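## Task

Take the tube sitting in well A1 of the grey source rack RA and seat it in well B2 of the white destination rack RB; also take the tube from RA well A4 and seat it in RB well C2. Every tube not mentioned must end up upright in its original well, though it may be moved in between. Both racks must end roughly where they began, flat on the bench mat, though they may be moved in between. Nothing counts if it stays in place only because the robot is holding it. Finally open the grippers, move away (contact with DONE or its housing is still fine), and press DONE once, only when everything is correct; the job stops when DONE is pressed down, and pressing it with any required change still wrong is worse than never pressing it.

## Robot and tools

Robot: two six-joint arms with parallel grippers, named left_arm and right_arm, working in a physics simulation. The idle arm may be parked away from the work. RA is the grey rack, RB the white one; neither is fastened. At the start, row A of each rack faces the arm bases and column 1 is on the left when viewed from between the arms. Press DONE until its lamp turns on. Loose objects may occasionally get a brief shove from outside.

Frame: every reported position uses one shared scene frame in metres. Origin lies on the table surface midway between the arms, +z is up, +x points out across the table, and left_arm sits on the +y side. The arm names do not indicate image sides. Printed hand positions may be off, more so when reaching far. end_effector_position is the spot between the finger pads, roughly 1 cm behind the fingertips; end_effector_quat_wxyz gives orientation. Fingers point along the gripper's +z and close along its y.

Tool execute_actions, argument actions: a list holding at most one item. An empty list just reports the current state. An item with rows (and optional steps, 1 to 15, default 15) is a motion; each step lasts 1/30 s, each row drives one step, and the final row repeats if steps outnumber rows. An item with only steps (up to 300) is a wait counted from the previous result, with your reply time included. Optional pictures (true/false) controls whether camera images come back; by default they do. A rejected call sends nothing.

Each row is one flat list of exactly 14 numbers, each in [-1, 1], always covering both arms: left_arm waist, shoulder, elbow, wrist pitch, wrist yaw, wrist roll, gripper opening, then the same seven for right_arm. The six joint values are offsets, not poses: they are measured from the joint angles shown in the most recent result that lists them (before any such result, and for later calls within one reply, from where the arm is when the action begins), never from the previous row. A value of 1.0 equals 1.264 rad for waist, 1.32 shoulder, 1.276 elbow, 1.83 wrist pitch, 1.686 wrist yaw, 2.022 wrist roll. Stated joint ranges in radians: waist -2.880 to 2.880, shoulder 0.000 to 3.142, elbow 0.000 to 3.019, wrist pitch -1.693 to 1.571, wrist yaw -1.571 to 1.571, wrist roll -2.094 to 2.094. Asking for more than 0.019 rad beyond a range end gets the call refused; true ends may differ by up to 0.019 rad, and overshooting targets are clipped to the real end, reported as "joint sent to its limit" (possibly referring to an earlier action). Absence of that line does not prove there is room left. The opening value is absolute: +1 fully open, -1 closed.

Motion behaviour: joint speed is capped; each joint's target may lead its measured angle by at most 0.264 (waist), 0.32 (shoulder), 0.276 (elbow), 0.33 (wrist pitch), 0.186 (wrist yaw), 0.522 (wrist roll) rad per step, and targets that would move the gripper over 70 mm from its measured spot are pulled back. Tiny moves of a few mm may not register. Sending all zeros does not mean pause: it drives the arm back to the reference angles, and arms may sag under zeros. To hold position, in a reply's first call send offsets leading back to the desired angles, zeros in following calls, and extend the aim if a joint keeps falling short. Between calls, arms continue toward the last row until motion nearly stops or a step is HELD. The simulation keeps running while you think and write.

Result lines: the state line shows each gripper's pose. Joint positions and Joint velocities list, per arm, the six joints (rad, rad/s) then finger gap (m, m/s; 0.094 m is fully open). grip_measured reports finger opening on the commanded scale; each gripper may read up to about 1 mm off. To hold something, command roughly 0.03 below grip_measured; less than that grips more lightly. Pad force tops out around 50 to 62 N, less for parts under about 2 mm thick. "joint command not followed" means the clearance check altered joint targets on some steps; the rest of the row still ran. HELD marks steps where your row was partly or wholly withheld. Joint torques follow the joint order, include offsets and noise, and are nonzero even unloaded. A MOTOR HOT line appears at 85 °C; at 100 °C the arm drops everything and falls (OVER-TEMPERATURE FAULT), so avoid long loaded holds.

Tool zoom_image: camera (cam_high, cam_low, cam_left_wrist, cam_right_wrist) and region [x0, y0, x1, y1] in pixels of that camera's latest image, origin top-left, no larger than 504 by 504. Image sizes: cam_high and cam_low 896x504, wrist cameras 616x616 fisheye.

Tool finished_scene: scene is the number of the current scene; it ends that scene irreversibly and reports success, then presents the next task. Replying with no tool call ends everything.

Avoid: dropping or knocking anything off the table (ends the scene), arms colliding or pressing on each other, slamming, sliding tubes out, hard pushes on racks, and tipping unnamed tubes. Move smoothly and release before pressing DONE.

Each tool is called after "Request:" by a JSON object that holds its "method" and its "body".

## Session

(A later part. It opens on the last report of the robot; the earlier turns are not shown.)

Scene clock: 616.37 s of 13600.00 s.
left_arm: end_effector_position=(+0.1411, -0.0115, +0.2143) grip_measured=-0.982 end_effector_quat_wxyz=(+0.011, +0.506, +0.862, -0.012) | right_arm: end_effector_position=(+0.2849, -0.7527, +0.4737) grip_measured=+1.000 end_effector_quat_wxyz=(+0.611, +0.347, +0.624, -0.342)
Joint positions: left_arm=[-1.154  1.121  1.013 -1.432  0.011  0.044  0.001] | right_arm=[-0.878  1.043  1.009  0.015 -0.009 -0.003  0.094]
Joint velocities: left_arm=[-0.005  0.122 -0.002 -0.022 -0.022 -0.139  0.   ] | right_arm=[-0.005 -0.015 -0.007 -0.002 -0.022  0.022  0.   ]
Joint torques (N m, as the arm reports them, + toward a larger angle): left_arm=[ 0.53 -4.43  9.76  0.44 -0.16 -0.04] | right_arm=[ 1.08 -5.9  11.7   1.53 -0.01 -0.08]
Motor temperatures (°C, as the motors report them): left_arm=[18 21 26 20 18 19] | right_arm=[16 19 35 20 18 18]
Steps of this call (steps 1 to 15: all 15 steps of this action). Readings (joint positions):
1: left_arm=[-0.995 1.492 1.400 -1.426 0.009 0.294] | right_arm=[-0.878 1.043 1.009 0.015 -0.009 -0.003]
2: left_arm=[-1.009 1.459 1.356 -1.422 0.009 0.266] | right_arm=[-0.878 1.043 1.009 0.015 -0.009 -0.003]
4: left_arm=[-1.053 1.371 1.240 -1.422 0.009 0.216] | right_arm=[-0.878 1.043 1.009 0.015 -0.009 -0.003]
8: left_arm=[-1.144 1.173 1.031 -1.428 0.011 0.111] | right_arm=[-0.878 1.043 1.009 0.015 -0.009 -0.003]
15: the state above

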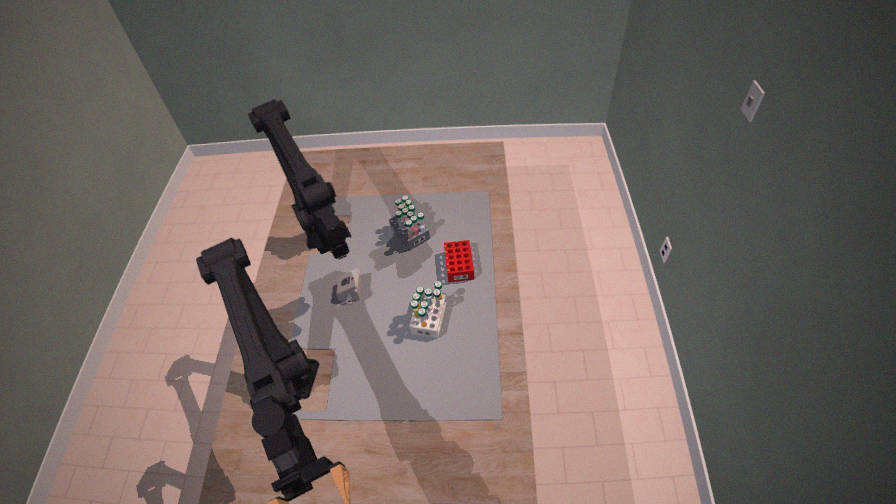

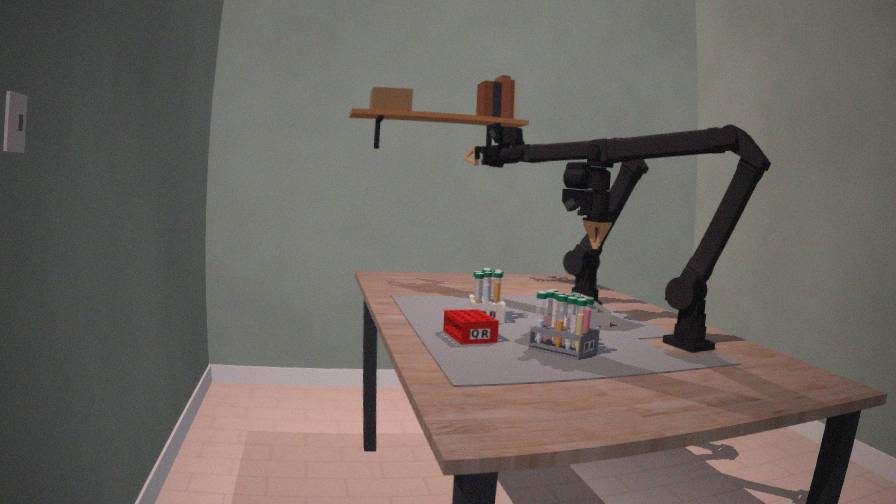

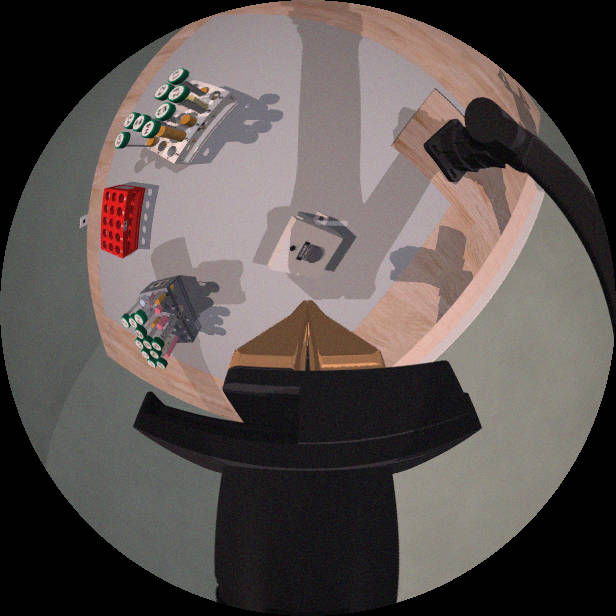

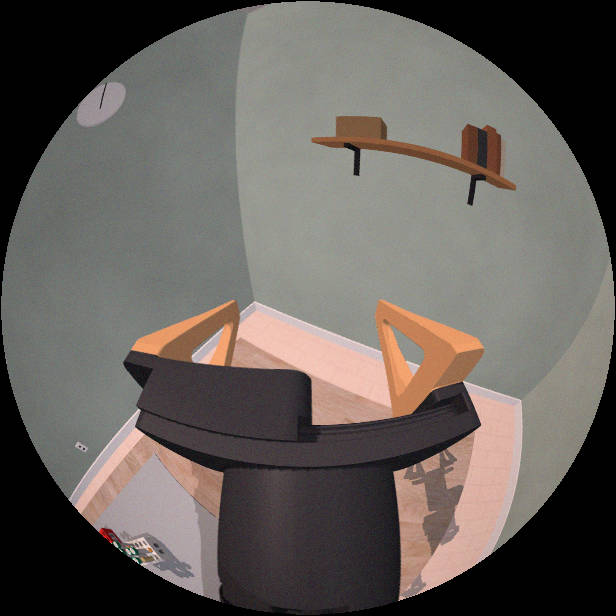

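Request:
{"method": "execute_actions", "body": {"actions": [{"rows":[[0,0.03,-0.05,0.04,0,0,-1,0,0,0.02,0,0,0,1],[0,0.05,-0.1,0.08,0,0,-1,0,0,0.02,0,0,0,1],[0,0.06,-0.15,0.13,0,0,-1,0,0,0.02,0,0,0,1],[0,0.072,-0.2,0.19,0,0,-1,0,0,0.02,0,0,0,1]],"steps":15}]}}

Scene clock: 627.47 s of 13600.00 s.
left_arm: end_effector_position=(+0.1299, +0.0067, +0.0788) grip_measured=-0.982 end_effector_quat_wxyz=(-0.022, +0.501, +0.865, +0.006) | right_arm: end_effector_position=(+0.2849, -0.7527, +0.4737) grip_measured=+1.000 end_effector_quat_wxyz=(+0.611, +0.347, +0.624, -0.342)
Joint positions: left_arm=[-1.154  1.236  0.727 -1.106  0.011  0.033  0.001] | right_arm=[-0.878  1.043  1.009  0.015 -0.009 -0.003  0.094]
Joint velocities: left_arm=[ 0.005 -0.044 -0.017  0.037  0.022  0.007  0.001] | right_arm=[-0.015  0.005  0.012 -0.012 -0.051  0.037  0.   ]
Joint torques (N m, as the arm reports them, + toward a larger angle): left_arm=[-0.43 -6.92  9.32  1.17 -0.17  0.12] | right_arm=[ 2.24 -5.87 11.76  1.51 -0.06 -0.11]
Motor temperatures (°C, as the motors report them): left_arm=[18 20 26 20 18 19] | right_arm=[16 19 35 20 18 18]
Steps of this call (steps 1 to 30: the robot went on to your last target; steps 31 to 90: nothing new was sent; then 7.60 s passed at rest; steps 91 to 105: all 15 steps of this action). Readings (joint positions):
91: left_arm=[-1.154 1.137 1.005 -1.420 0.011 0.027] | right_arm=[-0.878 1.043 1.009 0.015 -0.009 -0.003]
92: left_arm=[-1.154 1.136 0.983 -1.386 0.011 0.029] | right_arm=[-0.878 1.043 1.009 0.015 -0.009 -0.003]
94: left_arm=[-1.154 1.142 0.900 -1.272 0.011 0.030] | right_arm=[-0.878 1.043 1.009 0.015 -0.009 -0.003]
98: left_arm=[-1.154 1.211 0.747 -1.130 0.011 0.032] | right_arm=[-0.878 1.043 1.009 0.015 -0.009 -0.003]
105: the state above

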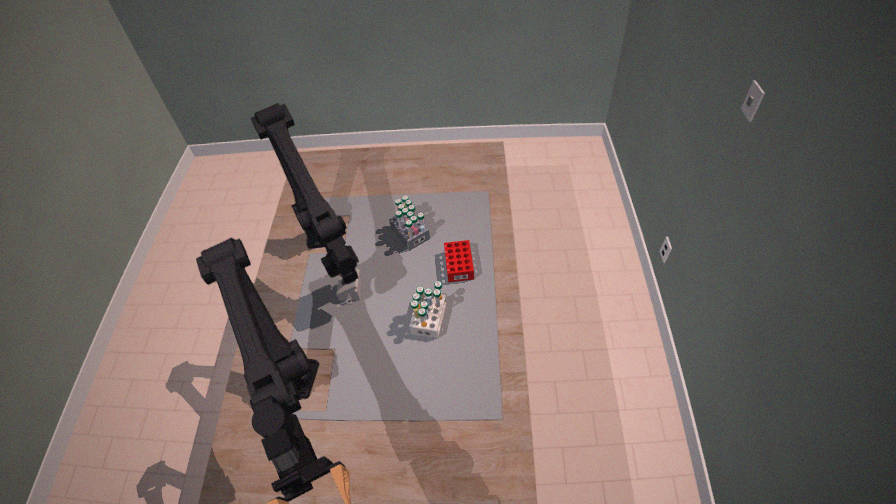

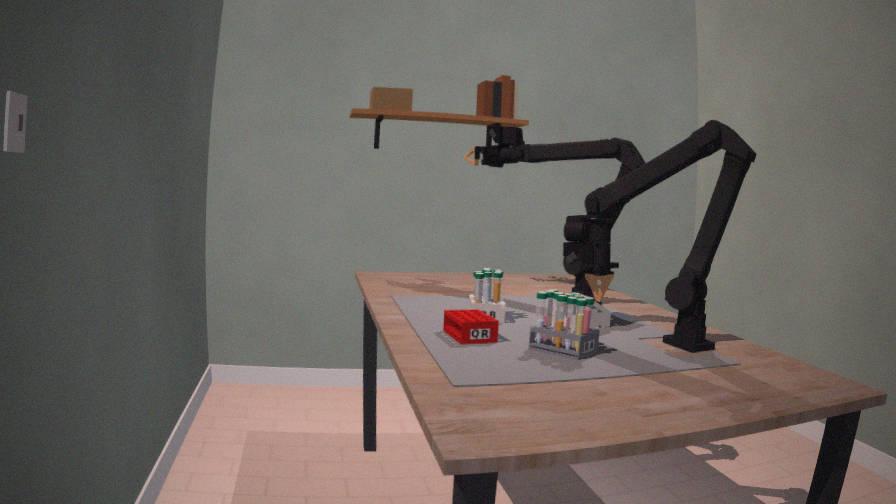

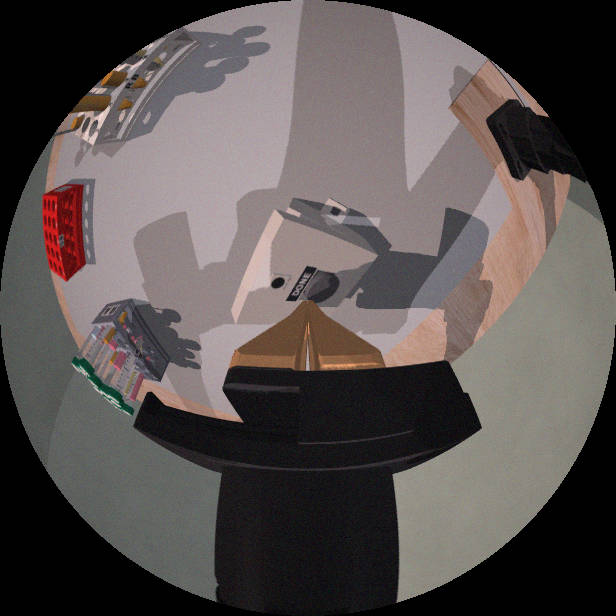

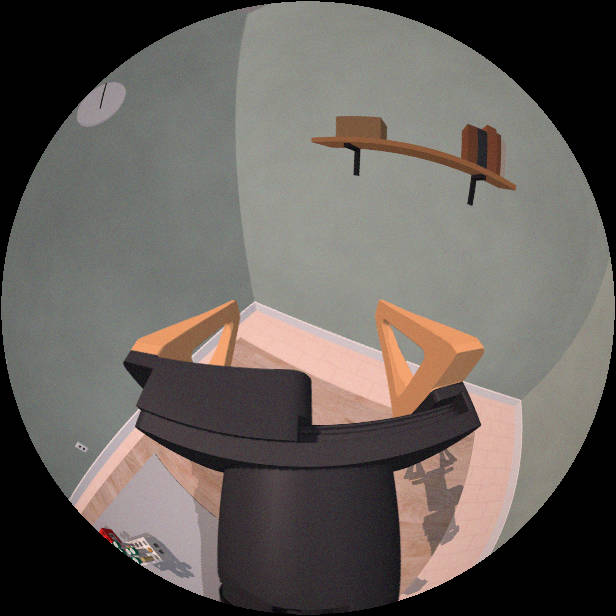

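Request:
{"method": "execute_actions", "body": {"actions": [{"rows":[[-0.034,0,0.02,0.02,0,0,-1,0,0,0.02,0,0,0,1]],"steps":10}], "pictures": false}}

Request:
{"method": "execute_actions", "body": {"actions": [{"rows":[[0,0.02,-0.01,0.02,0,0,-1,0,0,0.02,0,0,0,1],[0,0.03,-0.02,0.03,0,0,-1,0,0,0.02,0,0,0,1],[0,0.04,-0.025,0.055,0,0,-1,0,0,0.02,0,0,0,1]],"steps":15}]}}

Scene clock: 635.47 s of 13600.00 s.
left_arm: end_effector_position=(+0.1228, -0.0020, +0.0789) grip_measured=-0.982 end_effector_quat_wxyz=(-0.014, +0.517, +0.856, +0.002) | right_arm: end_effector_position=(+0.2849, -0.7527, +0.4737) grip_measured=+1.000 end_effector_quat_wxyz=(+0.611, +0.347, +0.624, -0.342)
Joint positions: left_arm=[-1.191  1.235  0.727 -1.09   0.011  0.034  0.001] | right_arm=[-0.878  1.043  1.009  0.015 -0.009 -0.003  0.094]
Joint velocities: left_arm=[-0.005 -0.015  0.002  0.007  0.051 -0.007  0.001] | right_arm=[ 0.015 -0.015 -0.007 -0.007 -0.007 -0.037  0.   ]
Joint torques (N m, as the arm reports them, + toward a larger angle): left_arm=[-0.45 -5.87  8.96  1.21 -0.11  0.02] | right_arm=[ 2.39 -5.53 11.57  1.65 -0.07 -0.03]
Motor temperatures (°C, as the motors report them): left_arm=[18 19 26 20 18 19] | right_arm=[16 19 35 20 18 18]
Steps of this call (steps 1 to 15: the robot went on to your last target; steps 16 to 90: nothing new was sent; then 4.67 s passed at rest; steps 91 to 100: all 10 steps of this action). Readings (joint positions):
91: left_arm=[-1.157 1.235 0.727 -1.102 0.011 0.034] | right_arm=[-0.878 1.043 1.009 0.015 -0.009 -0.003]
92: left_arm=[-1.164 1.235 0.727 -1.098 0.011 0.034] | right_arm=[-0.878 1.043 1.009 0.015 -0.009 -0.003]
94: left_arm=[-1.181 1.235 0.727 -1.092 0.011 0.034] | right_arm=[-0.878 1.043 1.009 0.015 -0.009 -0.003]
98: left_arm=[-1.191 1.235 0.727 -1.090 0.011 0.034] | right_arm=[-0.878 1.043 1.009 0.015 -0.009 -0.003]
100: the state above

Scene clock: 635.67 s of 13600.00 s.
left_arm: end_effector_position=(+0.1223, -0.0053, +0.0683) grip_measured=-0.982 end_effector_quat_wxyz=(-0.012, +0.518, +0.855, -0.006) | right_arm: end_effector_position=(+0.2849, -0.7527, +0.4737) grip_measured=+1.000 end_effector_quat_wxyz=(+0.611, +0.347, +0.624, -0.342)
Joint positions: left_arm=[-1.192  1.251  0.709 -1.043  0.021  0.034  0.001] | right_arm=[-0.878  1.043  1.009  0.015 -0.009 -0.003  0.094]
Joint velocities: left_arm=[ 0.005 -0.005  0.007  0.007 -0.066 -0.007 -0.   ] | right_arm=[ 0.005 -0.005  0.017  0.012 -0.125 -0.022  0.   ]
Joint torques (N m, as the arm reports them, + toward a larger angle): no reading
Motor temperatures (°C, as the motors report them): left_arm=[18 19 25 20 18 19] | right_arm=[16 19 35 20 18 18]
The task's run ended inside this call: 9 steps that you had sent did not run.
Steps of this call (steps 1 to 6: the first 6 steps of this action). Readings (joint positions):
1: left_arm=[-1.191 1.235 0.725 -1.087 0.011 0.034] | right_arm=[-0.878 1.043 1.009 0.015 -0.009 -0.003]
2: left_arm=[-1.191 1.238 0.721 -1.077 0.011 0.034] | right_arm=[-0.878 1.043 1.009 0.015 -0.009 -0.003]
4: left_arm=[-1.191 1.249 0.709 -1.045 0.013 0.034] | right_arm=[-0.878 1.043 1.009 0.015 -0.009 -0.003]
6: left_arm=[-1.192 1.251 0.709 -1.044 0.021 0.034] | right_arm=[-0.878 1.043 1.009 0.015 -0.009 -0.003]
The task's run has ended: the event that ends the task has happened. This ends this scene only. If you have not yet called finished_scene for this scene, call it to go on to the next scene.

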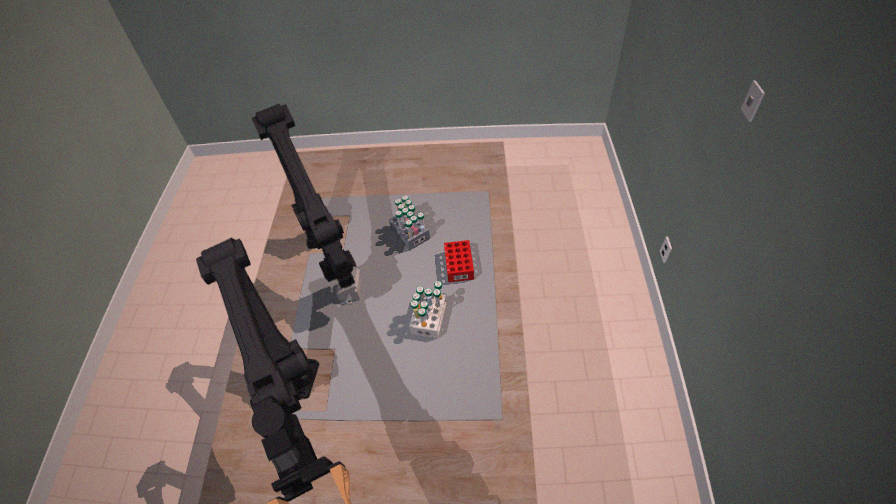

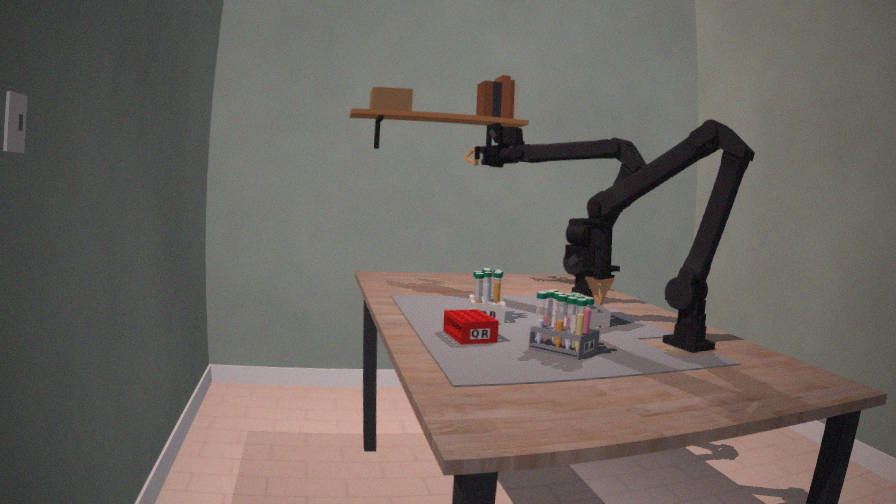

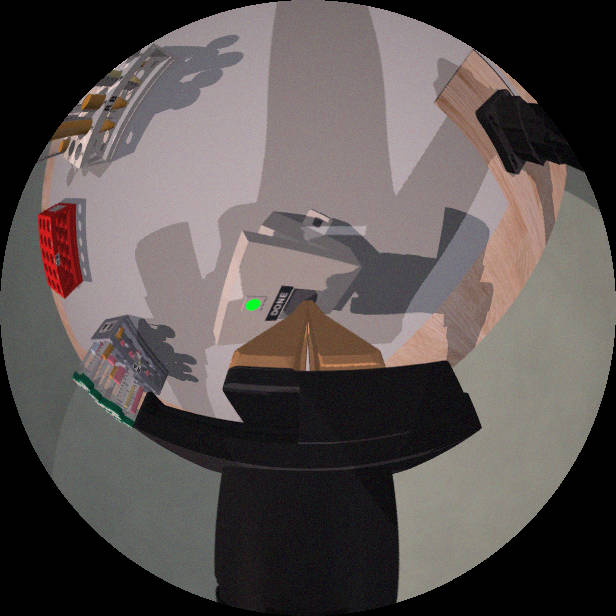

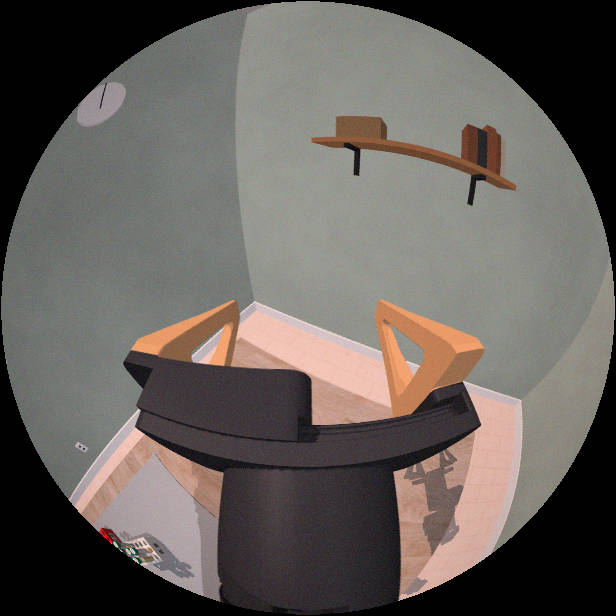

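Request:
{"method": "finished_scene", "body": {"scene": 1}}

The scene is finished: the task was done.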